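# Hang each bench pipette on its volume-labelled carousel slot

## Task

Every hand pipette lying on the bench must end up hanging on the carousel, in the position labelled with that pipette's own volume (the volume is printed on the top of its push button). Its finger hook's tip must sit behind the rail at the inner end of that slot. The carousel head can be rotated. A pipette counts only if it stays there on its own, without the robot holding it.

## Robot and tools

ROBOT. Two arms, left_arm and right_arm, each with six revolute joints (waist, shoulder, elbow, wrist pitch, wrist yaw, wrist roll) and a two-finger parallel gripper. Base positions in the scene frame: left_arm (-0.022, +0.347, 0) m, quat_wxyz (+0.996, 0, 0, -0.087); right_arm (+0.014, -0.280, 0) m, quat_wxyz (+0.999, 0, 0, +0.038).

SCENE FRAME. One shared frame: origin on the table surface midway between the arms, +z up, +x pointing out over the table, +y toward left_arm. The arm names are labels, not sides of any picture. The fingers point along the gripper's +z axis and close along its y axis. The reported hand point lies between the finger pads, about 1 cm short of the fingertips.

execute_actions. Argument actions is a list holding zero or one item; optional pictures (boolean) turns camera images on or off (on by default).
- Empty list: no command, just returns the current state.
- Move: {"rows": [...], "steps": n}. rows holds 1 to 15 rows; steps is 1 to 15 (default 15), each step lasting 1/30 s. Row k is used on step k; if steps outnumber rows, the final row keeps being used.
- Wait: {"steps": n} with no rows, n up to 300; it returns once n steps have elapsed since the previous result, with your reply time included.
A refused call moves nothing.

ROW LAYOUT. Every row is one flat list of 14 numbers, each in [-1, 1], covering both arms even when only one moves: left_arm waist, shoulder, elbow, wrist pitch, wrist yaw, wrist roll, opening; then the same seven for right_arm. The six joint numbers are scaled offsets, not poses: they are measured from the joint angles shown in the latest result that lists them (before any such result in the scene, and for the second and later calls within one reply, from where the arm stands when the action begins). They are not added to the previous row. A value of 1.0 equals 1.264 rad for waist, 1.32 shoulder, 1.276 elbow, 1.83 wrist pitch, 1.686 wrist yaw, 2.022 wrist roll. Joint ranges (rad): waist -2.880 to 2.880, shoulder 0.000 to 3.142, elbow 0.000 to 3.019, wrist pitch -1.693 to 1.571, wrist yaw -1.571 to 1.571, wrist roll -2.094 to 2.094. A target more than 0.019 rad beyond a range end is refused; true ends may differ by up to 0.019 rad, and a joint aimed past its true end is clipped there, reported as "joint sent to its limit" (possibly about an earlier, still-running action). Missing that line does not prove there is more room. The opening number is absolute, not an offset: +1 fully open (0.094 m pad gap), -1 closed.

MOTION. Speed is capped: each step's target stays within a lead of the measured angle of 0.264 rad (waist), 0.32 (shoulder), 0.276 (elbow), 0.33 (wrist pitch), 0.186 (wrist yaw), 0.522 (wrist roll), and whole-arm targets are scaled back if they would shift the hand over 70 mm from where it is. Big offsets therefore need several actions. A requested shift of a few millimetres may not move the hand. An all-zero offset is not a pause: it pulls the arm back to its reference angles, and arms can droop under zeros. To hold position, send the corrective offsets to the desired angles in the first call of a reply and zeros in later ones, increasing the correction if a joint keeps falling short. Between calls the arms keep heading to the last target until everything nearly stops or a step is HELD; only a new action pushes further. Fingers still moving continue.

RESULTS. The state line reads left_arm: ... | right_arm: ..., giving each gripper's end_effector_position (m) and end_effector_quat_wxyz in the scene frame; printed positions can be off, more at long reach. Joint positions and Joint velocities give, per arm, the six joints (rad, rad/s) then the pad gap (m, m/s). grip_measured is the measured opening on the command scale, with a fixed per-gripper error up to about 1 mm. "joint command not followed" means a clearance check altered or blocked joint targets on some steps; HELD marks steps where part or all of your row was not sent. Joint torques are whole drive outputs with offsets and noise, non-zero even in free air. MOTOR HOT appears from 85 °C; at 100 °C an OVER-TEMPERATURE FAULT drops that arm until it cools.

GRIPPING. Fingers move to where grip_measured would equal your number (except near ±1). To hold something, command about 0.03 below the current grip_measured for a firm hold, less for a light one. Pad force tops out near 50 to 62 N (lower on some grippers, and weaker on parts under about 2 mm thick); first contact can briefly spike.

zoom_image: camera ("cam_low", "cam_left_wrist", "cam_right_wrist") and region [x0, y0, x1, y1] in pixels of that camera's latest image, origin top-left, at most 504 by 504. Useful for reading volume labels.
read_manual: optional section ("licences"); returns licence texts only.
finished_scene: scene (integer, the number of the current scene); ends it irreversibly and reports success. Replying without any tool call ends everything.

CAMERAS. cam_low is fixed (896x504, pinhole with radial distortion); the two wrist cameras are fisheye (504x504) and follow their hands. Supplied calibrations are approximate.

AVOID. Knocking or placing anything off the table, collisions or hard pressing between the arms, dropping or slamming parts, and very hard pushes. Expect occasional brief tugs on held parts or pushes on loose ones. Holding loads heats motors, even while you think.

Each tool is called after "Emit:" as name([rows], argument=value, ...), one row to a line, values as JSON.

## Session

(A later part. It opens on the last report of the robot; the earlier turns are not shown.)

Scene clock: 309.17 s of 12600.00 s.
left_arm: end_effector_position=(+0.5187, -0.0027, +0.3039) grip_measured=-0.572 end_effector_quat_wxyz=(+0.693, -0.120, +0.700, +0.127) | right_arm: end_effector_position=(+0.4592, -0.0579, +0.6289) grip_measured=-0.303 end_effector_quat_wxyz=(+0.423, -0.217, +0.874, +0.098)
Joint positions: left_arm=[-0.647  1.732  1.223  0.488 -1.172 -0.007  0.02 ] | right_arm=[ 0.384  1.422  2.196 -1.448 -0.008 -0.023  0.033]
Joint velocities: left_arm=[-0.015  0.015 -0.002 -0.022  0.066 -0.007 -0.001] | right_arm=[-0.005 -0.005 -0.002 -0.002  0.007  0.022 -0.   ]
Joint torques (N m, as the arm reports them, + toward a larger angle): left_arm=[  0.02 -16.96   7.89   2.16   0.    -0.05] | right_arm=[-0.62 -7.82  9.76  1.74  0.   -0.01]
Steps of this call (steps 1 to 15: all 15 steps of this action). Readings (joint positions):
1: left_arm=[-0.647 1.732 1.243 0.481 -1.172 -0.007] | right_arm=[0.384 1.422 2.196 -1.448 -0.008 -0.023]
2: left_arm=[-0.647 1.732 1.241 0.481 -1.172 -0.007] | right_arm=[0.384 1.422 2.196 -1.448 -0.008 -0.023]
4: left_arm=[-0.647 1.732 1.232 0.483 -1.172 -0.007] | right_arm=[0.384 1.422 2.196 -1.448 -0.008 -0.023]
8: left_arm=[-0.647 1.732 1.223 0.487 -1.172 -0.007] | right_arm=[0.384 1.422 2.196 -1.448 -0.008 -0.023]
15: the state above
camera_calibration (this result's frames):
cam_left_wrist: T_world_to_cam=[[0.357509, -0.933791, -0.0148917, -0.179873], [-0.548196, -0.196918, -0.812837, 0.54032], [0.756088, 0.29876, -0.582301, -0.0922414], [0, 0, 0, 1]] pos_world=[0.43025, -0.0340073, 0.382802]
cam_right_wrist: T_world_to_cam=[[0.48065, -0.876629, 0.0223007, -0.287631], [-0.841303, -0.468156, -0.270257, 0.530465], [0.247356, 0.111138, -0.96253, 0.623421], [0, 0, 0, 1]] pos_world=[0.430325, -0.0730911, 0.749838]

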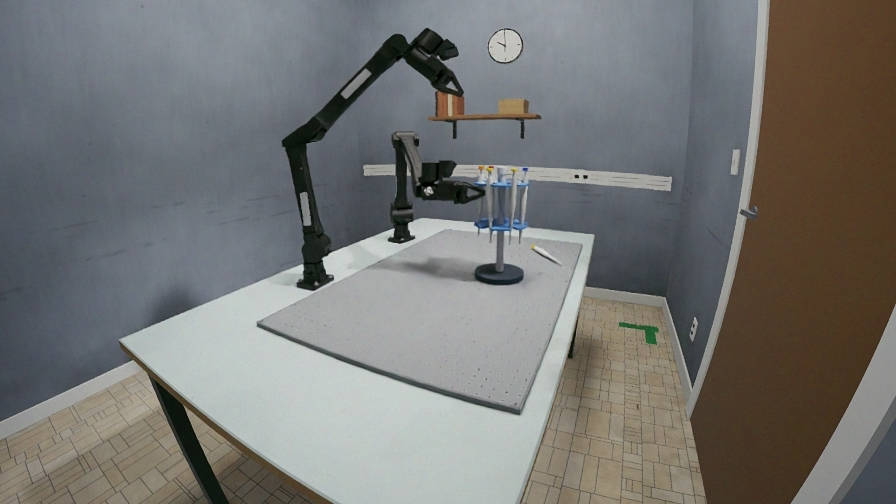

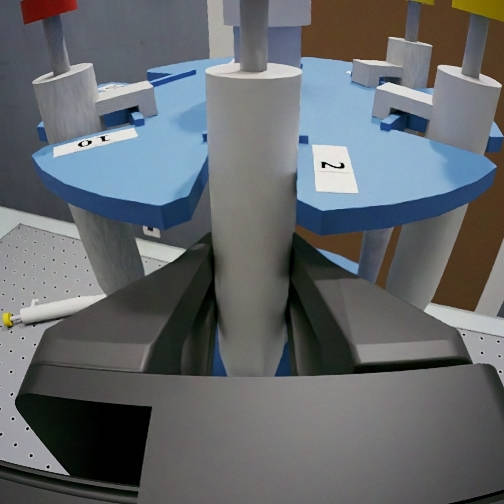

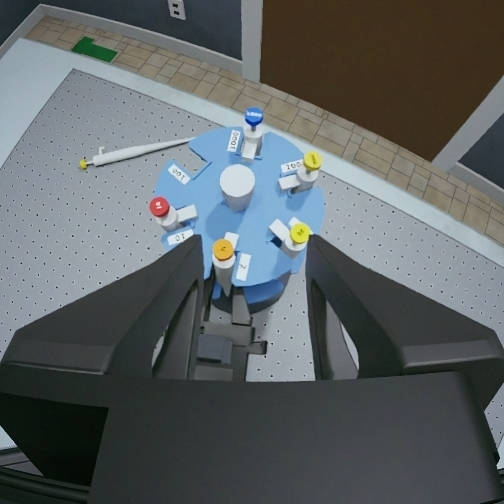

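A few mm more down via shoulder, then release and retreat.

Emit:
execute_actions([
  {"rows":[[0,0.02,0.02,0,0,0,-0.7,0,0,0.02,0,0,0,-0.3]],"steps":12},
], pictures=false)

Emit:
execute_actions([
  {"rows":[[0,0,0.02,0,0,0,-0.2,0,0,0.01,0,0,0,-0.3]],"steps":12},
])

Emit:
execute_actions([
  {"rows":[[-0.02,-0.005,0.02,0,-0.015,0,-0.2,0,0,0.01,0,0,0,-0.3],[-0.04,-0.01,0.01,0,-0.03,0,-0.2,0,0,0.01,0,0,0,-0.3],[-0.06,-0.02,0,0,-0.045,0,-0.2,0,0,0.01,0,0,0,-0.3],[-0.08,-0.03,0,0,-0.06,0,-0.2,0,0,0.01,0,0,0,-0.3],[-0.1,-0.04,-0.01,0,-0.075,0,-0.2,0,0,0.01,0,0,0,-0.3],[-0.12,-0.05,-0.02,0,-0.09,0,-0.2,0,0,0.01,0,0,0,-0.3],[-0.14,-0.06,-0.02,0,-0.105,0,-0.2,0,0,0.01,0,0,0,-0.3],[-0.16,-0.06,-0.02,0,-0.12,0,-0.2,0,0,0.01,0,0,0,-0.3]]},
])

Emit:
zoom_image(camera="cam_right_wrist", region=[60,100,340,320])

Scene clock: 314.20 s of 12600.00 s.
left_arm: end_effector_position=(+0.5187, -0.0027, +0.3039) grip_measured=-0.572 end_effector_quat_wxyz=(+0.693, -0.120, +0.700, +0.127) | right_arm: end_effector_position=(+0.4592, -0.0579, +0.6289) grip_measured=-0.303 end_effector_quat_wxyz=(+0.423, -0.217, +0.874, +0.098)
Joint positions: left_arm=[-0.647  1.732  1.223  0.488 -1.172 -0.007  0.02 ] | right_arm=[ 0.384  1.422  2.196 -1.448 -0.008 -0.023  0.033]
Joint velocities: left_arm=[-0.005 -0.015  0.012  0.002 -0.037  0.022 -0.001] | right_arm=[-0.015  0.005  0.012 -0.002 -0.037  0.007 -0.001]
Joint torques (N m, as the arm reports them, + toward a larger angle): left_arm=[ -0.07 -14.14  10.2    1.68  -0.02  -0.04] | right_arm=[-0.58 -7.83 10.9   1.73  0.   -0.01]
Steps of this call (steps 1 to 15: the robot went on to your last target; steps 16 to 90: nothing new was sent; then 1.63 s passed at rest; steps 91 to 102: all 12 steps of this action). Readings (joint positions):
91: left_arm=[-0.647 1.732 1.223 0.488 -1.172 -0.007] | right_arm=[0.384 1.422 2.196 -1.448 -0.008 -0.023]
92: left_arm=[-0.647 1.732 1.223 0.488 -1.172 -0.007] | right_arm=[0.384 1.422 2.196 -1.448 -0.008 -0.023]
94: left_arm=[-0.647 1.732 1.223 0.488 -1.172 -0.007] | right_arm=[0.384 1.422 2.196 -1.448 -0.008 -0.023]
98: left_arm=[-0.647 1.732 1.223 0.488 -1.172 -0.007] | right_arm=[0.384 1.422 2.196 -1.448 -0.008 -0.023]
102: the state above

Scene clock: 314.60 s of 12600.00 s.
left_arm: end_effector_position=(+0.5187, -0.0027, +0.3039) grip_measured=-0.203 end_effector_quat_wxyz=(+0.693, -0.120, +0.700, +0.127) | right_arm: end_effector_position=(+0.4592, -0.0579, +0.6289) grip_measured=-0.303 end_effector_quat_wxyz=(+0.423, -0.217, +0.874, +0.098)
Joint positions: left_arm=[-0.647  1.732  1.223  0.488 -1.172 -0.007  0.037] | right_arm=[ 0.384  1.422  2.196 -1.448 -0.008 -0.023  0.033]
Joint velocities: left_arm=[ 0.005 -0.015 -0.007  0.002  0.066  0.007 -0.   ] | right_arm=[-0.015 -0.015 -0.007  0.012 -0.066 -0.095  0.   ]
Joint torques (N m, as the arm reports them, + toward a larger angle): left_arm=[ -0.08 -16.78  10.22   1.69   0.    -0.04] | right_arm=[-0.6  -7.81  9.75  1.74  0.   -0.01]
Steps of this call (steps 1 to 12: all 12 steps of this action). Readings (joint positions):
1: left_arm=[-0.647 1.732 1.223 0.488 -1.172 -0.007] | right_arm=[0.384 1.422 2.196 -1.448 -0.008 -0.023]
2: left_arm=[-0.647 1.732 1.223 0.488 -1.172 -0.007] | right_arm=[0.384 1.422 2.196 -1.448 -0.008 -0.023]
4: left_arm=[-0.647 1.732 1.223 0.488 -1.172 -0.007] | right_arm=[0.384 1.422 2.196 -1.448 -0.008 -0.023]
8: left_arm=[-0.647 1.732 1.223 0.488 -1.172 -0.007] | right_arm=[0.384 1.422 2.196 -1.448 -0.008 -0.023]
12: the state above
camera_calibration (this result's frames):
cam_left_wrist: T_world_to_cam=[[0.357509, -0.933791, -0.0148917, -0.179873], [-0.548196, -0.196918, -0.812837, 0.54032], [0.756088, 0.29876, -0.582301, -0.0922414], [0, 0, 0, 1]] pos_world=[0.43025, -0.0340073, 0.382802]
cam_right_wrist: T_world_to_cam=[[0.48065, -0.876629, 0.0223007, -0.287631], [-0.841303, -0.468156, -0.270257, 0.530465], [0.247356, 0.111138, -0.96253, 0.623421], [0, 0, 0, 1]] pos_world=[0.430325, -0.0730911, 0.749838]

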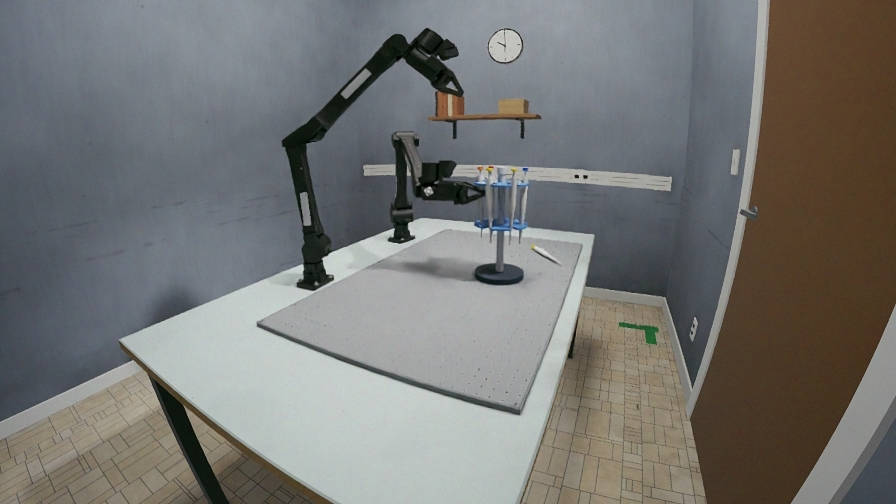

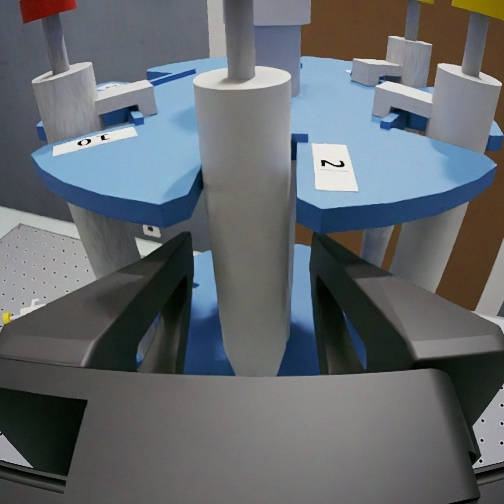

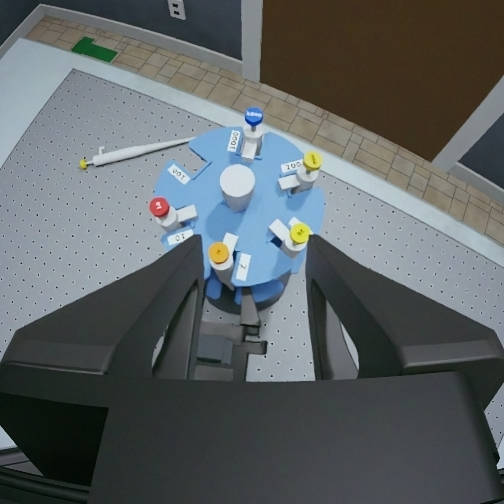

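Scene clock: 315.10 s of 12600.00 s.
left_arm: end_effector_position=(+0.4085, -0.0729, +0.3225) grip_measured=-0.203 end_effector_quat_wxyz=(+0.699, -0.115, +0.697, +0.107) | right_arm: end_effector_position=(+0.4592, -0.0579, +0.6289) grip_measured=-0.303 end_effector_quat_wxyz=(+0.423, -0.217, +0.874, +0.098)
Joint positions: left_arm=[-0.881  1.68   1.197  0.488 -1.371 -0.007  0.037] | right_arm=[ 0.384  1.422  2.196 -1.448 -0.008 -0.023  0.033]
Joint velocities: left_arm=[-0.015 -0.073 -0.007  0.007 -0.007  0.037 -0.001] | right_arm=[ 0.005 -0.024 -0.002 -0.002 -0.066  0.051  0.   ]
Joint torques (N m, as the arm reports them, + toward a larger angle): left_arm=[  2.03 -18.07   8.24   1.59  -0.14  -0.05] | right_arm=[-0.6  -7.85  9.76  1.73  0.   -0.01]
Steps of this call (steps 1 to 15: all 15 steps of this action). Readings (joint positions):
1: left_arm=[-0.647 1.732 1.223 0.488 -1.183 -0.007] | right_arm=[0.384 1.422 2.196 -1.448 -0.008 -0.023]
2: left_arm=[-0.650 1.732 1.223 0.488 -1.203 -0.007] | right_arm=[0.384 1.422 2.196 -1.448 -0.008 -0.023]
4: left_arm=[-0.664 1.732 1.223 0.488 -1.252 -0.007] | right_arm=[0.384 1.422 2.196 -1.448 -0.008 -0.023]
8: left_arm=[-0.749 1.715 1.203 0.488 -1.347 -0.007] | right_arm=[0.384 1.422 2.196 -1.448 -0.008 -0.023]
15: the state above
camera_calibration (this result's frames):
cam_left_wrist: T_world_to_cam=[[0.323853, -0.946057, 0.00979853, -0.200889], [-0.541524, -0.193846, -0.818032, 0.480358], [0.775804, 0.259616, -0.57509, 0.00962579], [0, 0, 0, 1]] pos_world=[0.317716, -0.0994355, 0.400452]
cam_right_wrist: T_world_to_cam=[[0.48065, -0.876629, 0.0223007, -0.287631], [-0.841303, -0.468156, -0.270257, 0.530465], [0.247356, 0.111138, -0.96253, 0.623421], [0, 0, 0, 1]] pos_world=[0.430325, -0.0730911, 0.749838]

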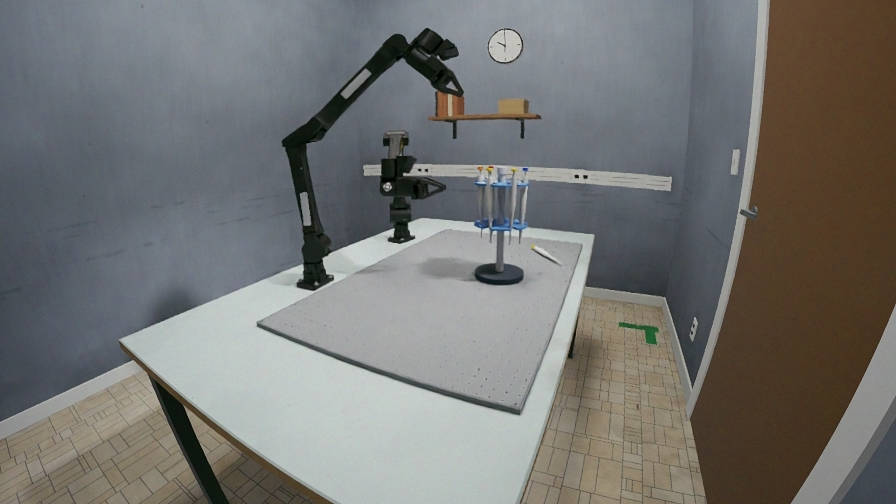

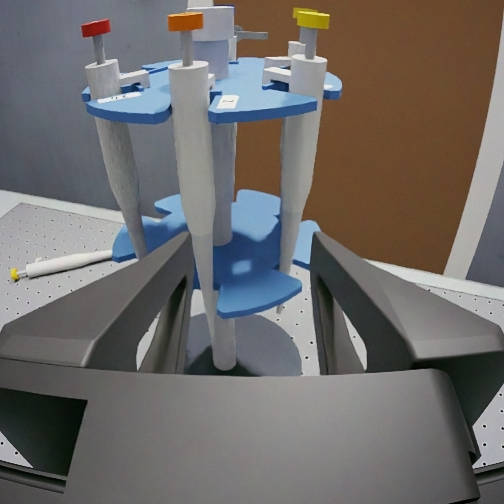

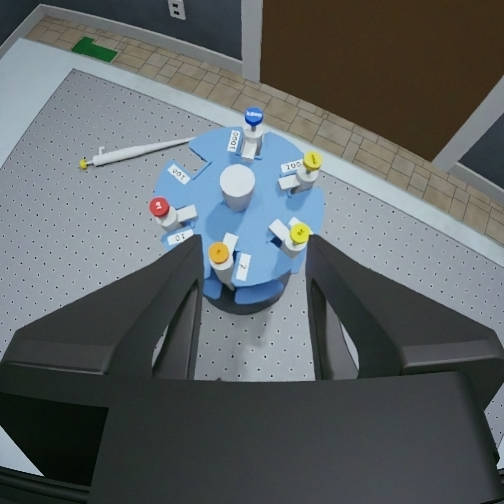

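Region (60, 100, 340, 320) of cam_right_wrist's 504x504 image, scaled by 1.800, with more detail than that image has; it fills the top 396 rows of this view, and the rest is white.

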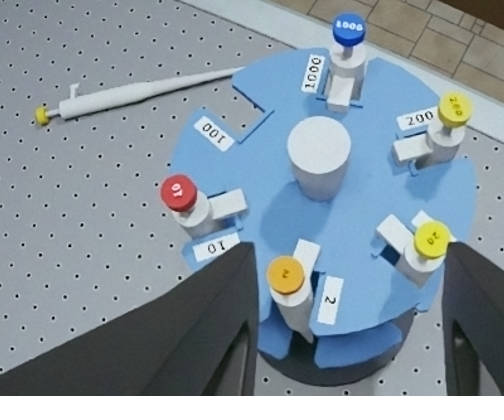

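Emit:
execute_actions([
  {"rows":[[0,0.03,0.73,-0.92,0.81,0,-1,0,0,0.02,0,0,0,-0.3]]},
], pictures=false)

Emit:
execute_actions([
  {"steps":45},
], pictures=false)

Emit:
execute_actions([
  {"rows":[[0.1,0,0.03,0,0,0,-1,0,0,0.01,0,0,0,-0.3],[0.2,0,0.03,0,0,0,-1,0,0,0.01,0,0,0,-0.3],[0.3,0,0.03,0,0,0,-1,0,0,0.01,0,0,0,-0.3],[0.4,0,0.03,0,0,0,-1,0,0,0.01,0,0,0,-0.3],[0.45,0,0.03,0,0,0,-1,0,0,0.01,0,0,0,-0.3],[0.5,0,0.03,0,0,0,-1,0,0,0.01,0,0,0,-0.3],[0.52,0,0.03,0,0,0,-1,0,0,0.01,0,0,0,-0.3]]},
], pictures=false)

Emit:
execute_actions([
  {"steps":30},
])

Scene clock: 326.70 s of 12600.00 s.
left_arm: end_effector_position=(+0.3954, -0.2552, +0.4381) grip_measured=-0.992 end_effector_quat_wxyz=(+0.500, +0.350, +0.780, -0.134) | right_arm: end_effector_position=(+0.4592, -0.0579, +0.6289) grip_measured=-0.303 end_effector_quat_wxyz=(+0.423, -0.217, +0.874, +0.098)
Joint positions: left_arm=[-0.861  1.72   1.875 -0.663 -0.311 -0.008  0.   ] | right_arm=[ 0.384  1.422  2.196 -1.448 -0.008 -0.023  0.033]
Joint velocities: left_arm=[-0.005 -0.005  1.448 -2.215  1.736 -0.051 -0.   ] | right_arm=[-0.015 -0.005  0.002 -0.012  0.007  0.037 -0.   ]
Joint torques (N m, as the arm reports them, + toward a larger angle): left_arm=[ -1.34 -18.19  13.6    2.44  -0.24  -0.04] | right_arm=[-0.64 -7.85 10.89  1.74  0.    0.  ]
Steps of this call (steps 1 to 30: the robot went on to your last target; steps 31 to 90: nothing new was sent; then 8.10 s passed at rest; steps 91 to 105: all 15 steps of this action). Readings (joint positions):
91: left_arm=[-0.858 1.677 1.209 0.443 -1.315 -0.008] | right_arm=[0.384 1.422 2.196 -1.448 -0.008 -0.023]
92: left_arm=[-0.858 1.683 1.243 0.357 -1.243 -0.008] | right_arm=[0.384 1.422 2.196 -1.448 -0.008 -0.023]
94: left_arm=[-0.859 1.702 1.338 0.192 -1.095 -0.008] | right_arm=[0.384 1.422 2.196 -1.448 -0.008 -0.023]
98: left_arm=[-0.860 1.720 1.532 -0.124 -0.807 -0.008] | right_arm=[0.384 1.422 2.196 -1.448 -0.008 -0.023]
105: the state above

Scene clock: 328.20 s of 12600.00 s.
left_arm: end_effector_position=(+0.3778, -0.2547, +0.4555) grip_measured=-0.992 end_effector_quat_wxyz=(+0.476, +0.375, +0.780, -0.158) | right_arm: end_effector_position=(+0.4592, -0.0579, +0.6289) grip_measured=-0.303 end_effector_quat_wxyz=(+0.423, -0.217, +0.874, +0.098)
Joint positions: left_arm=[-0.863  1.707  1.925 -0.754 -0.232 -0.008  0.   ] | right_arm=[ 0.384  1.422  2.196 -1.448 -0.008 -0.023  0.033]
Joint velocities: left_arm=[-0.015  0.005 -0.017  0.017 -0.066 -0.022  0.001] | right_arm=[-0.005  0.005  0.002 -0.002  0.051 -0.022 -0.   ]
Joint torques (N m, as the arm reports them, + toward a larger angle): left_arm=[  0.1  -16.81   9.42   2.44  -0.14  -0.05] | right_arm=[-0.58 -7.81 10.89  1.74  0.   -0.01]
Steps of this call (steps 1 to 15: the robot went on to your last target; steps 16 to 45: nothing new was sent). Readings (joint positions):
1: left_arm=[-0.861 1.720 1.926 -0.744 -0.234 -0.008] | right_arm=[0.384 1.422 2.196 -1.448 -0.008 -0.023]
2: left_arm=[-0.861 1.717 1.948 -0.774 -0.224 -0.008] | right_arm=[0.384 1.422 2.196 -1.448 -0.008 -0.023] HELD
3: left_arm=[-0.863 1.701 1.947 -0.763 -0.228 -0.008] | right_arm=[0.384 1.422 2.196 -1.448 -0.008 -0.023] HELD
4: left_arm=[-0.863 1.693 1.946 -0.759 -0.231 -0.008] | right_arm=[0.384 1.422 2.196 -1.448 -0.008 -0.023] HELD
5: left_arm=[-0.863 1.689 1.946 -0.756 -0.232 -0.008] | right_arm=[0.384 1.422 2.196 -1.448 -0.008 -0.023] HELD
6: left_arm=[-0.863 1.688 1.946 -0.755 -0.232 -0.008] | right_arm=[0.384 1.422 2.196 -1.448 -0.008 -0.023] HELD
7: left_arm=[-0.863 1.688 1.945 -0.754 -0.232 -0.008] | right_arm=[0.384 1.422 2.196 -1.448 -0.008 -0.023] HELD
8: left_arm=[-0.863 1.689 1.940 -0.754 -0.232 -0.008] | right_arm=[0.384 1.422 2.196 -1.448 -0.008 -0.023] HELD
9: left_arm=[-0.863 1.691 1.935 -0.754 -0.232 -0.008] | right_arm=[0.384 1.422 2.196 -1.448 -0.008 -0.023] HELD
10: left_arm=[-0.863 1.693 1.932 -0.754 -0.232 -0.008] | right_arm=[0.384 1.422 2.196 -1.448 -0.008 -0.023] HELD
11: left_arm=[-0.863 1.696 1.930 -0.754 -0.232 -0.008] | right_arm=[0.384 1.422 2.196 -1.448 -0.008 -0.023] HELD
12: left_arm=[-0.863 1.699 1.928 -0.754 -0.232 -0.008] | right_arm=[0.384 1.422 2.196 -1.448 -0.008 -0.023] HELD
13: left_arm=[-0.863 1.702 1.927 -0.754 -0.232 -0.008] | right_arm=[0.384 1.422 2.196 -1.448 -0.008 -0.023] HELD
14: left_arm=[-0.863 1.704 1.926 -0.754 -0.232 -0.008] | right_arm=[0.384 1.422 2.196 -1.448 -0.008 -0.023] HELD
15: left_arm=[-0.863 1.706 1.925 -0.754 -0.232 -0.008] | right_arm=[0.384 1.422 2.196 -1.448 -0.008 -0.023] HELD
45: the state above
A step was HELD (marked above), so your last target was given up. An arm can still carry out its HELD step.
joint command not followed: on one or more control steps a check withheld the commanded joint targets of the left arm, and it was not sent them on those steps.
cause: the commanded joint targets would bring a part of the robot too close to another arm (this arm's wrist (the part past joint 4) and the other arm's forearm (the part past joint 3)); next, command targets that bring no part of the robot closer to that arm.

Scene clock: 328.70 s of 12600.00 s.
left_arm: end_effector_position=(+0.5281, -0.1222, +0.4505) grip_measured=-0.992 end_effector_quat_wxyz=(+0.490, +0.264, +0.826, -0.087) | right_arm: end_effector_position=(+0.4650, -0.0484, +0.6316) grip_measured=-0.302 end_effector_quat_wxyz=(+0.431, -0.218, +0.869, +0.110)
Joint positions: left_arm=[-0.586  1.712  1.923 -0.758 -0.238 -0.009  0.   ] | right_arm=[ 0.391  1.432  2.2   -1.417 -0.022 -0.012  0.033]
Joint velocities: left_arm=[ 0.425  0.083 -0.061 -0.061 -0.007 -0.007 -0.   ] | right_arm=[ 0.181  0.122  0.007 -0.007 -0.051  0.007 -0.001]
Joint torques (N m, as the arm reports them, + toward a larger angle): left_arm=[  5.   -18.78  10.66   2.34  -0.02  -0.05] | right_arm=[-1.73 -9.03  9.54  0.19  0.51 -0.16]
A step of this action was HELD (marked below), so the robot has no last target. An arm can still carry out its HELD step.
Steps of this call (steps 1 to 15: all 15 steps of this action). Readings (joint positions):
1: left_arm=[-0.862 1.707 1.925 -0.754 -0.232 -0.008] | right_arm=[0.384 1.422 2.196 -1.448 -0.008 -0.023] HELD
2: left_arm=[-0.859 1.707 1.925 -0.754 -0.232 -0.008] | right_arm=[0.384 1.422 2.196 -1.448 -0.008 -0.023]
4: left_arm=[-0.842 1.707 1.925 -0.754 -0.231 -0.008] | right_arm=[0.384 1.422 2.196 -1.448 -0.008 -0.023]
8: left_arm=[-0.761 1.707 1.925 -0.754 -0.231 -0.008] | right_arm=[0.384 1.422 2.196 -1.448 -0.008 -0.023]
15: the state above
joint command not followed: on one or more control steps a check withheld the commanded joint targets of the right arm, and it was not sent them on those steps.
cause: the commanded joint targets would bring a part of the robot too close to another arm (this arm's forearm (the part past joint 3) and the other arm's wrist (the part past joint 4)); next, command targets that bring no part of the robot closer to that arm.

Scene clock: 329.70 s of 12600.00 s.
left_arm: end_effector_position=(+0.5441, -0.1073, +0.4418) grip_measured=-0.992 end_effector_quat_wxyz=(+0.485, +0.253, +0.833, -0.077) | right_arm: end_effector_position=(+0.4692, -0.0409, +0.6262) grip_measured=-0.302 end_effector_quat_wxyz=(+0.427, -0.222, +0.870, +0.111)
Joint positions: left_arm=[-0.556  1.722  1.921 -0.761 -0.238 -0.009  0.   ] | right_arm=[ 0.401  1.445  2.2   -1.412 -0.02  -0.011  0.033]
Joint velocities: left_arm=[-0.015 -0.015  0.012  0.017 -0.007 -0.037  0.   ] | right_arm=[-0.005 -0.005  0.012 -0.002 -0.022 -0.066 -0.002]
Joint torques (N m, as the arm reports them, + toward a larger angle): left_arm=[  4.68 -19.52  10.64   2.16   0.01  -0.05] | right_arm=[ -1.55 -10.47   9.14   0.2    0.43  -0.11]
Steps of this call (steps 1 to 30: nothing new was sent). Readings (joint positions):
1: left_arm=[-0.574 1.715 1.923 -0.760 -0.238 -0.009] | right_arm=[0.396 1.436 2.200 -1.417 -0.022 -0.012]
2: left_arm=[-0.563 1.718 1.923 -0.760 -0.238 -0.009] | right_arm=[0.399 1.438 2.200 -1.417 -0.022 -0.012]
4: left_arm=[-0.556 1.721 1.922 -0.760 -0.239 -0.009] | right_arm=[0.401 1.445 2.200 -1.412 -0.022 -0.011]
8: left_arm=[-0.556 1.722 1.921 -0.761 -0.239 -0.009] | right_arm=[0.401 1.445 2.200 -1.412 -0.020 -0.011]
30: the state above
camera_calibration (this result's frames):
cam_left_wrist: T_world_to_cam=[[-0.486218, -0.864417, -0.127967, 0.231886], [-0.774103, 0.494021, -0.395863, 0.658556], [0.405409, -0.0934164, -0.90935, 0.293345], [0, 0, 0, 1]] pos_world=[0.503613, -0.0974911, 0.557124]
cam_right_wrist: T_world_to_cam=[[0.497483, -0.867448, 0.00666493, -0.275124], [-0.830327, -0.47839, -0.285831, 0.550252], [0.251132, 0.136662, -0.958257, 0.613082], [0, 0, 0, 1]] pos_world=[0.439794, -0.0592057, 0.746603]

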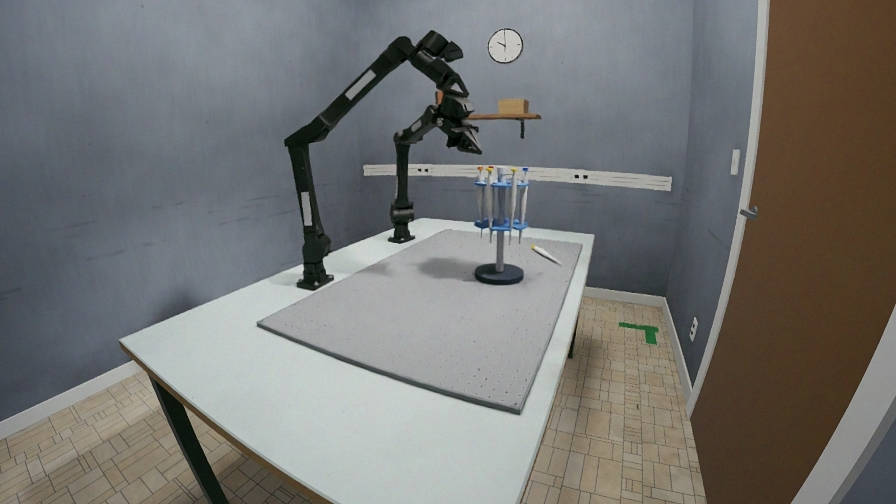

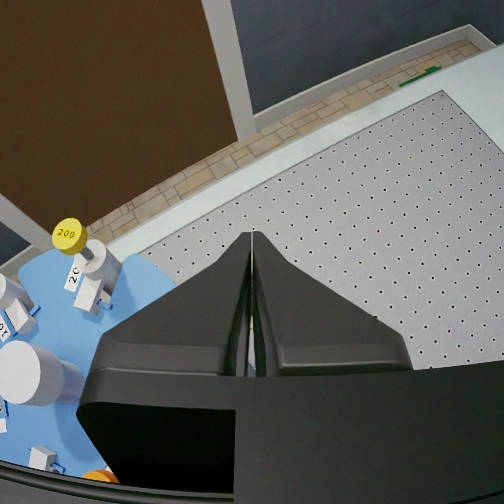

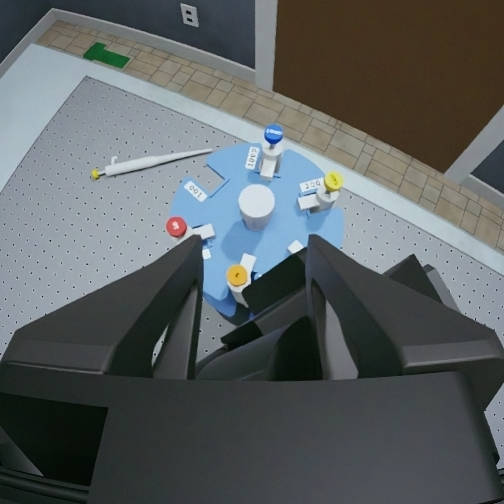

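Emit:
execute_actions([
  {"rows":[[-0.02,0,0.02,0,0,0,-1,0,-0.1,0.02,0,0,0,-0.3],[-0.02,0,0.02,0,0,0,-1,0,-0.2,0.02,0,0,0,-0.3],[-0.02,0,0.02,0,0,0,-1,0,-0.4,0.02,0,0,0,-0.3]]},
], pictures=false)

Emit:
execute_actions([
  {"steps":25},
])

Scene clock: 331.83 s of 12600.00 s.
left_arm: end_effector_position=(+0.5323, -0.1208, +0.4429) grip_measured=-0.992 end_effector_quat_wxyz=(+0.485, +0.263, +0.830, -0.083) | right_arm: end_effector_position=(+0.3589, -0.0977, +0.7196) grip_measured=-0.302 end_effector_quat_wxyz=(+0.520, -0.210, +0.818, +0.132)
Joint positions: left_arm=[-0.581  1.72   1.921 -0.761 -0.239 -0.009  0.   ] | right_arm=[ 0.401  1.212  2.183 -1.41  -0.02  -0.011  0.033]
Joint velocities: left_arm=[-0.024 -0.005 -0.002 -0.002 -0.081  0.022  0.   ] | right_arm=[ 0.005 -0.757 -0.012  0.012 -0.081 -0.022 -0.   ]
Joint torques (N m, as the arm reports them, + toward a larger angle): left_arm=[ -0.15 -18.13  11.24   1.95  -0.06  -0.05] | right_arm=[-0.61 -5.47  8.6   1.69  0.   -0.01]
Steps of this call (steps 1 to 49: nothing new was sent; steps 50 to 64: all 15 steps of this action). Readings (joint positions):
50: left_arm=[-0.560 1.722 1.921 -0.761 -0.239 -0.009] | right_arm=[0.401 1.443 2.200 -1.410 -0.022 -0.011]
51: left_arm=[-0.562 1.722 1.921 -0.761 -0.239 -0.009] | right_arm=[0.401 1.439 2.197 -1.410 -0.022 -0.011]
53: left_arm=[-0.573 1.721 1.921 -0.761 -0.239 -0.009] | right_arm=[0.401 1.423 2.189 -1.410 -0.020 -0.011]
57: left_arm=[-0.581 1.720 1.921 -0.761 -0.239 -0.009] | right_arm=[0.401 1.368 2.183 -1.410 -0.020 -0.011]
64: the state above

Scene clock: 332.67 s of 12600.00 s.
left_arm: end_effector_position=(+0.5323, -0.1208, +0.4429) grip_measured=-0.992 end_effector_quat_wxyz=(+0.485, +0.263, +0.830, -0.083) | right_arm: end_effector_position=(+0.1739, -0.1936, +0.8183) grip_measured=-0.302 end_effector_quat_wxyz=(+0.654, -0.185, +0.715, +0.163)
Joint positions: left_arm=[-0.581  1.72   1.921 -0.761 -0.239 -0.009  0.   ] | right_arm=[ 0.401  0.907  2.227 -1.41  -0.02  -0.011  0.033]
Joint velocities: left_arm=[-0.015  0.005  0.002 -0.002  0.066  0.051  0.   ] | right_arm=[-0.015  0.19  -0.071  0.002  0.022  0.007  0.   ]
Joint torques (N m, as the arm reports them, + toward a larger angle): left_arm=[  0.01 -18.06  11.29   1.95  -0.05  -0.04] | right_arm=[-0.63  1.94  5.06  1.86  0.   -0.01]
Steps of this call (steps 1 to 25: the robot went on to your last target). Readings (joint positions):
1: left_arm=[-0.581 1.720 1.921 -0.761 -0.239 -0.009] | right_arm=[0.401 1.185 2.183 -1.410 -0.020 -0.011]
2: left_arm=[-0.581 1.720 1.921 -0.761 -0.239 -0.009] | right_arm=[0.401 1.159 2.183 -1.410 -0.020 -0.011]
4: left_arm=[-0.581 1.720 1.921 -0.761 -0.239 -0.009] | right_arm=[0.401 1.103 2.183 -1.410 -0.020 -0.011]
8: left_arm=[-0.581 1.720 1.921 -0.761 -0.239 -0.009] | right_arm=[0.401 0.990 2.184 -1.410 -0.020 -0.011]
25: the state above
camera_calibration (this result's frames):
cam_left_wrist: T_world_to_cam=[[-0.507065, -0.852375, -0.127834, 0.227129], [-0.761287, 0.512459, -0.397275, 0.652599], [0.404137, -0.104126, -0.908752, 0.296943], [0, 0, 0, 1]] pos_world=[0.491978, -0.109912, 0.558144]
cam_right_wrist: T_world_to_cam=[[0.488667, -0.871997, 0.0287249, -0.279422], [-0.561163, -0.339345, -0.754944, 0.650859], [0.668057, 0.352797, -0.65516, 0.613499], [0, 0, 0, 1]] pos_world=[0.0919304, -0.239231, 0.901329]

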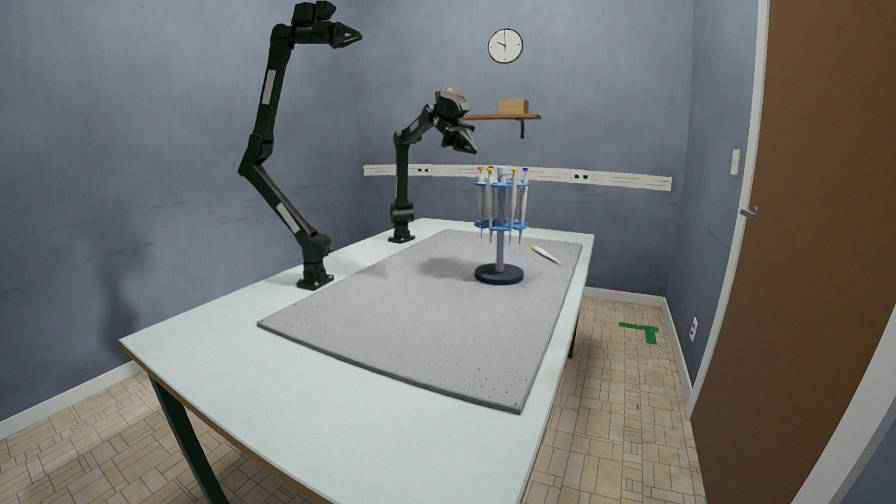

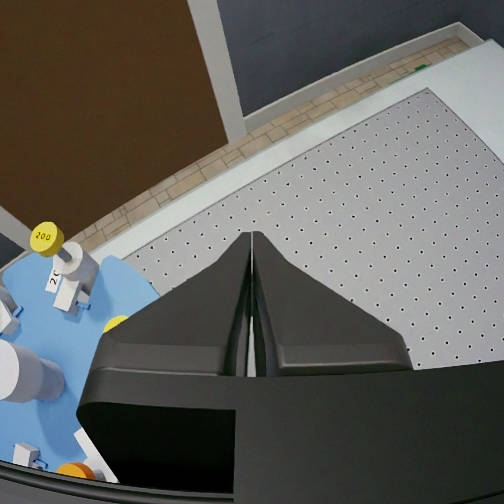

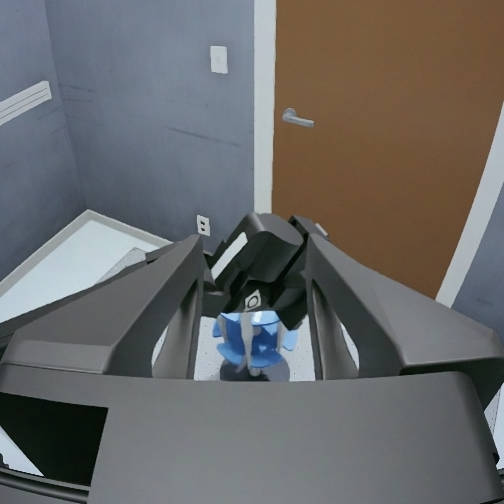

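Emit:
execute_actions([
  {"rows":[[0,0,0.1,0,0.05,0,-1,0,0,0.02,-0.14,0,0,-0.3],[0,0,0.195,-0.05,0.1,0,-1,0,0,0.02,-0.14,0,0,-0.3],[0,0,0.195,-0.1,0.142,0,-1,0,0,0.02,-0.14,0,0,-0.3],[0,0,0.195,-0.15,0.142,0,-1,0,0,0.02,-0.14,0,0,-0.3],[0,0,0.195,-0.2,0.142,0,-1,0,0,0.02,-0.14,0,0,-0.3],[0,0,0.195,-0.24,0.142,0,-1,0,0,0.02,-0.14,0,0,-0.3],[0,0,0.195,-0.24,0.142,0,-1,0,0,0.02,-0.14,0,0,-0.3],[0,0,0.195,-0.24,0.142,0,-1,0,0,0.02,-0.14,0,0,-0.3],[0.05,0,0.195,-0.24,0.142,0,-1,0,0,0.02,-0.14,0,0,-0.3],[0.1,0,0.195,-0.24,0.142,0,-1,0,0,0.02,-0.14,0,0,-0.3],[0.15,0,0.195,-0.24,0.142,0,-1,0,0,0.02,-0.14,0,0,-0.3],[0.2,0,0.195,-0.24,0.142,0,-1,0,0,0.02,-0.14,0,0,-0.3],[0.25,0,0.195,-0.24,0.142,0,-1,0,0,0.02,-0.14,0,0,-0.3],[0.285,0,0.195,-0.24,0.142,0,-1,0,0,0.02,-0.14,0,0,-0.3]]},
], pictures=false)

Emit:
execute_actions([
  {"steps":30},
])

Scene clock: 337.90 s of 12600.00 s.
left_arm: end_effector_position=(+0.5136, -0.0567, +0.4745) grip_measured=-0.992 end_effector_quat_wxyz=(+0.366, +0.289, +0.876, -0.125) | right_arm: end_effector_position=(+0.1649, -0.1983, +0.7595) grip_measured=-0.302 end_effector_quat_wxyz=(+0.560, -0.203, +0.791, +0.142)
Joint positions: left_arm=[-0.469  1.717  2.125 -1.183  0.003 -0.009  0.   ] | right_arm=[ 0.401  0.913  2.23  -1.656 -0.02  -0.011  0.033]
Joint velocities: left_arm=[ 0.855  0.005 -0.012 -0.037 -0.095 -0.037  0.   ] | right_arm=[-0.015 -0.015  0.012 -0.002  0.022  0.051 -0.   ]
Joint torques (N m, as the arm reports them, + toward a larger angle): left_arm=[  2.61 -17.21  10.28   1.56  -0.05  -0.04] | right_arm=[-0.59  3.05  6.42  1.53 -0.01  0.  ]
Steps of this call (steps 1 to 30: the robot went on to your last target; steps 31 to 90: nothing new was sent; then 1.73 s passed at rest; steps 91 to 105: all 15 steps of this action). Readings (joint positions):
91: left_arm=[-0.581 1.721 1.928 -0.763 -0.200 -0.009] | right_arm=[0.401 0.926 2.227 -1.453 -0.020 -0.011]
92: left_arm=[-0.580 1.725 1.945 -0.776 -0.156 -0.009] | right_arm=[0.401 0.926 2.230 -1.528 -0.020 -0.011]
94: left_arm=[-0.580 1.735 2.006 -0.864 -0.049 -0.009] | right_arm=[0.401 0.921 2.230 -1.618 -0.020 -0.011]
98: left_arm=[-0.580 1.729 2.112 -1.137 -0.003 -0.009] | right_arm=[0.401 0.914 2.230 -1.654 -0.020 -0.011]
105: the state above

Scene clock: 338.90 s of 12600.00 s.
left_arm: end_effector_position=(+0.5959, +0.0914, +0.4725) grip_measured=-0.992 end_effector_quat_wxyz=(+0.374, +0.176, +0.907, -0.076) | right_arm: end_effector_position=(+0.1649, -0.1983, +0.7595) grip_measured=-0.302 end_effector_quat_wxyz=(+0.560, -0.203, +0.791, +0.142)
Joint positions: left_arm=[-0.216  1.717  2.125 -1.195 -0.001 -0.009  0.   ] | right_arm=[ 0.401  0.913  2.23  -1.656 -0.02  -0.011  0.033]
Joint velocities: left_arm=[-0.005 -0.015 -0.007 -0.022 -0.066 -0.022 -0.   ] | right_arm=[ 0.005 -0.005 -0.002 -0.002  0.007  0.007 -0.   ]
Joint torques (N m, as the arm reports them, + toward a larger angle): left_arm=[ -0.46 -16.77  12.27   1.57   0.06  -0.03] | right_arm=[-0.62  2.2   6.45  1.54 -0.01 -0.01]
Steps of this call (steps 1 to 30: the robot went on to your last target). Readings (joint positions):
1: left_arm=[-0.439 1.717 2.125 -1.184 0.003 -0.009] | right_arm=[0.401 0.913 2.230 -1.656 -0.020 -0.011]
2: left_arm=[-0.407 1.717 2.125 -1.184 0.003 -0.009] | right_arm=[0.401 0.913 2.230 -1.656 -0.020 -0.011]
4: left_arm=[-0.340 1.717 2.125 -1.185 0.003 -0.009] | right_arm=[0.401 0.913 2.230 -1.656 -0.020 -0.011]
8: left_arm=[-0.214 1.717 2.125 -1.192 -0.000 -0.009] | right_arm=[0.401 0.913 2.230 -1.656 -0.020 -0.011]
30: the state above
camera_calibration (this result's frames):
cam_left_wrist: T_world_to_cam=[[-0.366906, -0.930233, -0.00676278, 0.310399], [-0.916377, 0.362673, -0.169477, 0.602438], [0.160105, -0.0559848, -0.985511, 0.497491], [0, 0, 0, 1]] pos_world=[0.586297, 0.0981076, 0.594482]
cam_right_wrist: T_world_to_cam=[[0.494051, -0.869208, 0.0197805, -0.270943], [-0.708293, -0.415574, -0.57063, 0.468994], [0.504217, 0.26791, -0.820969, 0.718734], [0, 0, 0, 1]] pos_world=[0.103648, -0.23316, 0.86304]

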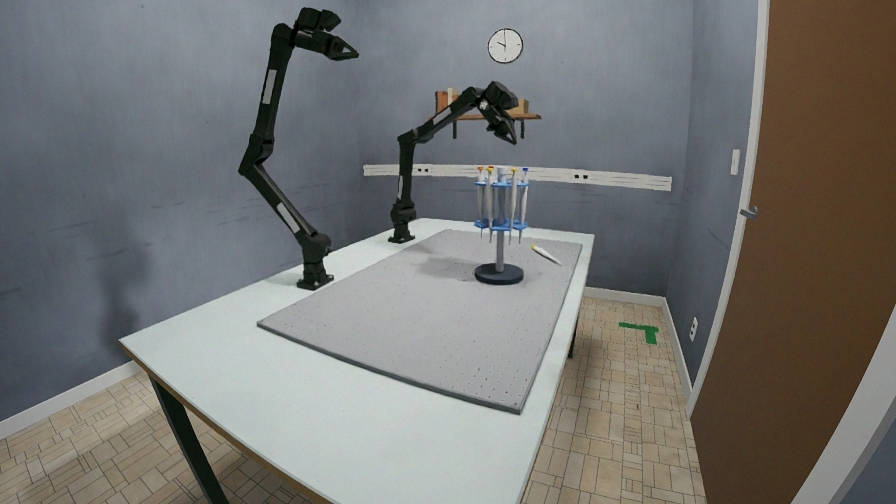

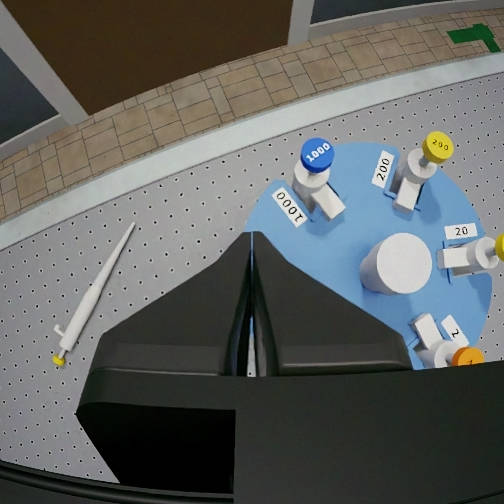

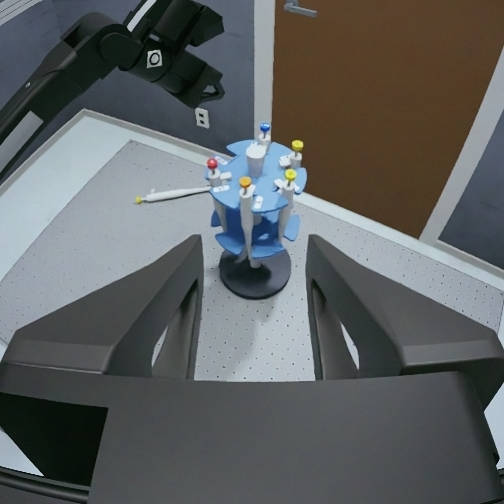

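Emit:
execute_actions([
  {"rows":[[-0.005,0.01,-0.02,0,0,0,-1,0,0,0.02,0,0,0,-0.3],[-0.01,0.02,-0.04,0,0,0,-1,0,0,0.02,0,0,0,-0.3],[-0.015,0.03,-0.06,0,0,0,-1,0,0,0.02,0,0,0,-0.3],[-0.015,0.04,-0.08,0,0,0,-1,0,0,0.02,0,0,0,-0.3],[-0.015,0.045,-0.1,0,0,0,-1,0,0,0.02,0,0,0,-0.3],[-0.015,0.045,-0.115,0,0,0,-1,0,0,0.02,0,0,0,-0.3]]},
])

Emit:
zoom_image(camera="cam_right_wrist", region=[150,60,350,260])

Scene clock: 344.20 s of 12600.00 s.
left_arm: end_effector_position=(+0.6011, +0.0862, +0.3459) grip_measured=-0.992 end_effector_quat_wxyz=(+0.270, +0.185, +0.943, -0.055) | right_arm: end_effector_position=(+0.1649, -0.1983, +0.7595) grip_measured=-0.302 end_effector_quat_wxyz=(+0.560, -0.203, +0.791, +0.142)
Joint positions: left_arm=[-0.22   1.787  1.968 -1.194 -0.001 -0.009  0.   ] | right_arm=[ 0.401  0.913  2.23  -1.656 -0.02  -0.011  0.033]
Joint velocities: left_arm=[-0.015 -0.005  0.012 -0.002 -0.022 -0.037 -0.   ] | right_arm=[ 0.005  0.015  0.012  0.002 -0.037  0.066  0.001]
Joint torques (N m, as the arm reports them, + toward a larger angle): left_arm=[ -1.51 -19.57   9.63   1.45   0.03  -0.04] | right_arm=[-0.62  2.85  6.87  1.96 -0.01 -0.01]
Steps of this call (steps 1 to 15: the robot went on to your last target; steps 16 to 90: nothing new was sent; then 1.80 s passed at rest; steps 91 to 105: all 15 steps of this action). Readings (joint positions):
91: left_arm=[-0.216 1.717 2.121 -1.195 -0.001 -0.009] | right_arm=[0.401 0.913 2.230 -1.656 -0.020 -0.011]
92: left_arm=[-0.216 1.717 2.114 -1.195 -0.001 -0.009] | right_arm=[0.401 0.913 2.230 -1.656 -0.020 -0.011]
94: left_arm=[-0.217 1.717 2.083 -1.194 -0.001 -0.009] | right_arm=[0.401 0.913 2.230 -1.656 -0.020 -0.011]
98: left_arm=[-0.218 1.734 1.997 -1.194 -0.001 -0.009] | right_arm=[0.401 0.913 2.230 -1.656 -0.020 -0.011]
105: the state above
camera_calibration (this result's frames):
cam_left_wrist: T_world_to_cam=[[-0.372387, -0.928019, -0.0104427, 0.311045], [-0.926837, 0.371285, 0.0558591, 0.515275], [-0.0479611, 0.0304799, -0.998384, 0.493659], [0, 0, 0, 1]] pos_world=[0.617082, 0.0822946, 0.467327]
cam_right_wrist: T_world_to_cam=[[0.494051, -0.869208, 0.0197805, -0.270943], [-0.708293, -0.415574, -0.57063, 0.468994], [0.504217, 0.26791, -0.820969, 0.718734], [0, 0, 0, 1]] pos_world=[0.103648, -0.23316, 0.86304]

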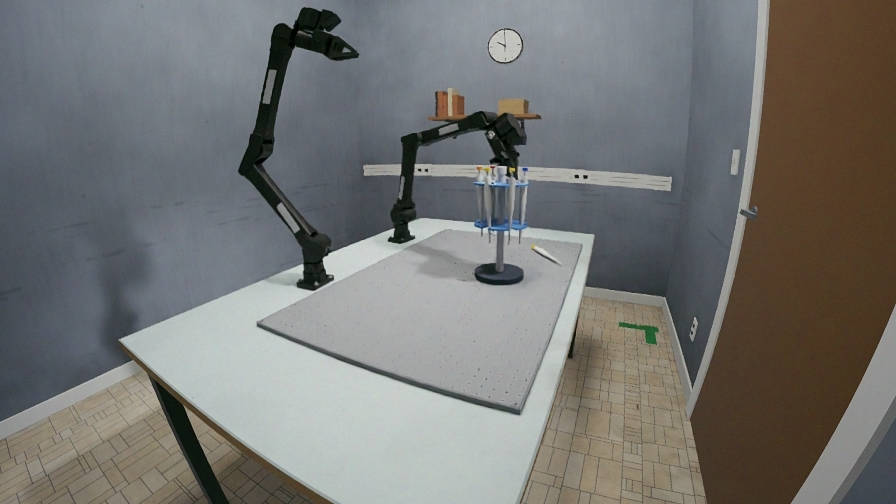

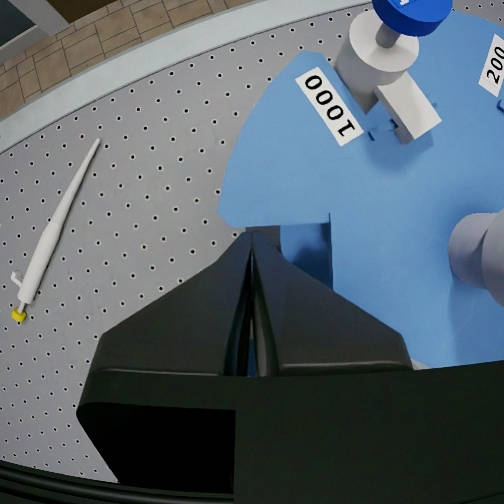

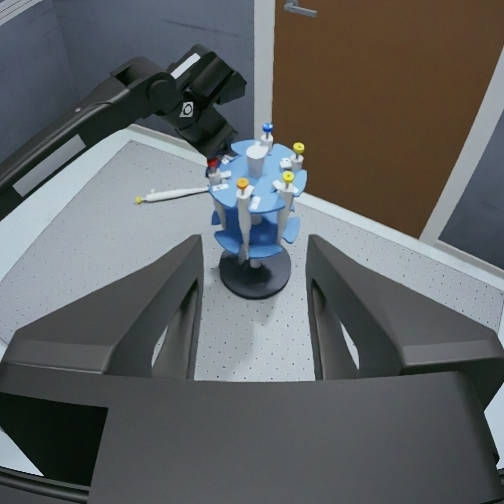

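Region (150, 60, 350, 260) of cam_right_wrist's 504x504 image, scaled by 2.520, with more detail than that image has.

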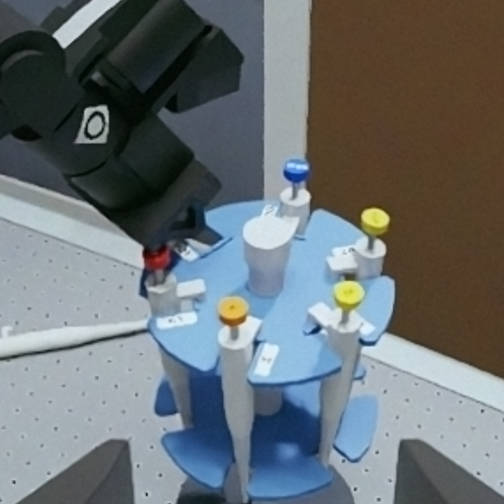

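Emit:
execute_actions([
  {"rows":[[-0.02,0,0.02,0,0,0,-1,0,0,0.02,0,0,0,-0.3],[-0.025,0,0.02,0,0,0,-1,0,0,0.02,0,0,0,-0.3],[-0.025,0,0.02,0,0,0,-1,0,0,0.02,0,0,0,-0.3],[-0.025,0,0.02,0,0,0,-1,0,0,0.02,0,0,0,-0.3],[-0.025,0,0.02,0,0,0,-1,0,0,0.02,0,0,0,-0.3],[-0.025,0,0,0,0,0,-1,0,0,0.02,0,0,0,-0.3],[-0.025,0,-0.01,0,0,0,-1,0,0,0.02,0,0,0,-0.3],[-0.025,0,-0.018,0,0,0,-1,0,0,0.02,0,0,0,-0.3]]},
])

Scene clock: 347.43 s of 12600.00 s.
left_arm: end_effector_position=(+0.5953, +0.0749, +0.3426) grip_measured=-0.992 end_effector_quat_wxyz=(+0.266, +0.194, +0.943, -0.056) | right_arm: end_effector_position=(+0.1649, -0.1983, +0.7595) grip_measured=-0.302 end_effector_quat_wxyz=(+0.560, -0.203, +0.791, +0.142)
Joint positions: left_arm=[-0.239  1.787  1.962 -1.194 -0.002 -0.009  0.   ] | right_arm=[ 0.401  0.913  2.23  -1.656 -0.02  -0.011  0.033]
Joint velocities: left_arm=[-0.005 -0.005  0.002  0.002  0.022 -0.051  0.   ] | right_arm=[-0.005 -0.015 -0.032 -0.012  0.022  0.081 -0.002]
Joint torques (N m, as the arm reports them, + toward a larger angle): left_arm=[ -1.22 -18.45   7.7    1.47   0.02  -0.03] | right_arm=[-0.58  2.88  6.88  1.96  0.   -0.01]
Steps of this call (steps 1 to 15: the robot went on to your last target; steps 16 to 82: nothing new was sent; steps 83 to 97: all 15 steps of this action). Readings (joint positions):
83: left_arm=[-0.221 1.787 1.968 -1.194 -0.001 -0.009] | right_arm=[0.401 0.913 2.230 -1.656 -0.020 -0.011]
84: left_arm=[-0.222 1.787 1.968 -1.194 -0.001 -0.009] | right_arm=[0.401 0.913 2.230 -1.656 -0.020 -0.011]
86: left_arm=[-0.226 1.787 1.968 -1.194 -0.001 -0.009] | right_arm=[0.401 0.913 2.230 -1.656 -0.020 -0.011]
90: left_arm=[-0.237 1.787 1.965 -1.194 -0.001 -0.009] | right_arm=[0.401 0.913 2.230 -1.656 -0.020 -0.011]
97: the state above
camera_calibration (this result's frames):
cam_left_wrist: T_world_to_cam=[[-0.389711, -0.920869, -0.0111832, 0.308326], [-0.919408, 0.388336, 0.0623225, 0.506318], [-0.0530481, 0.0345697, -0.997993, 0.493041], [0, 0, 0, 1]] pos_world=[0.611825, 0.0702624, 0.463944]
cam_right_wrist: T_world_to_cam=[[0.494051, -0.869208, 0.0197805, -0.270943], [-0.708293, -0.415574, -0.57063, 0.468994], [0.504217, 0.26791, -0.820969, 0.718734], [0, 0, 0, 1]] pos_world=[0.103648, -0.23316, 0.86304]

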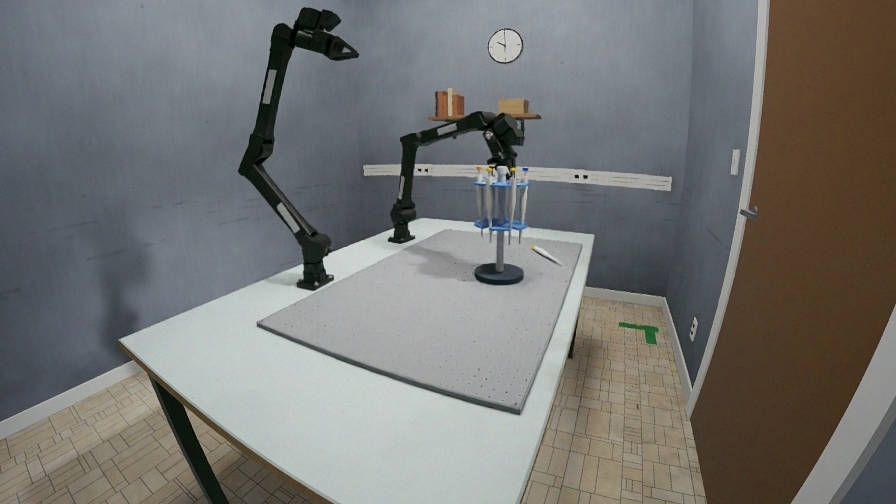

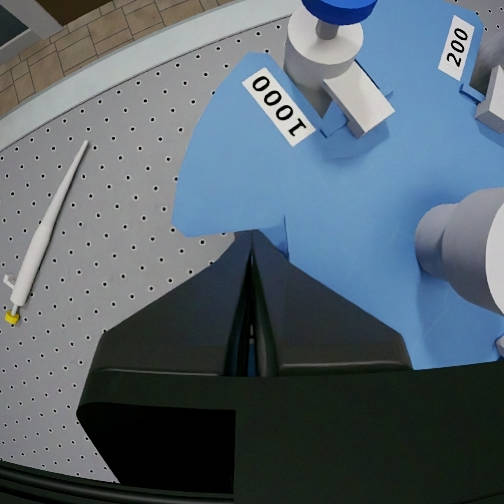

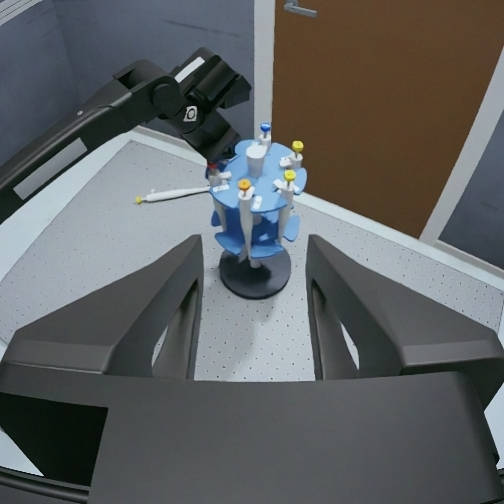

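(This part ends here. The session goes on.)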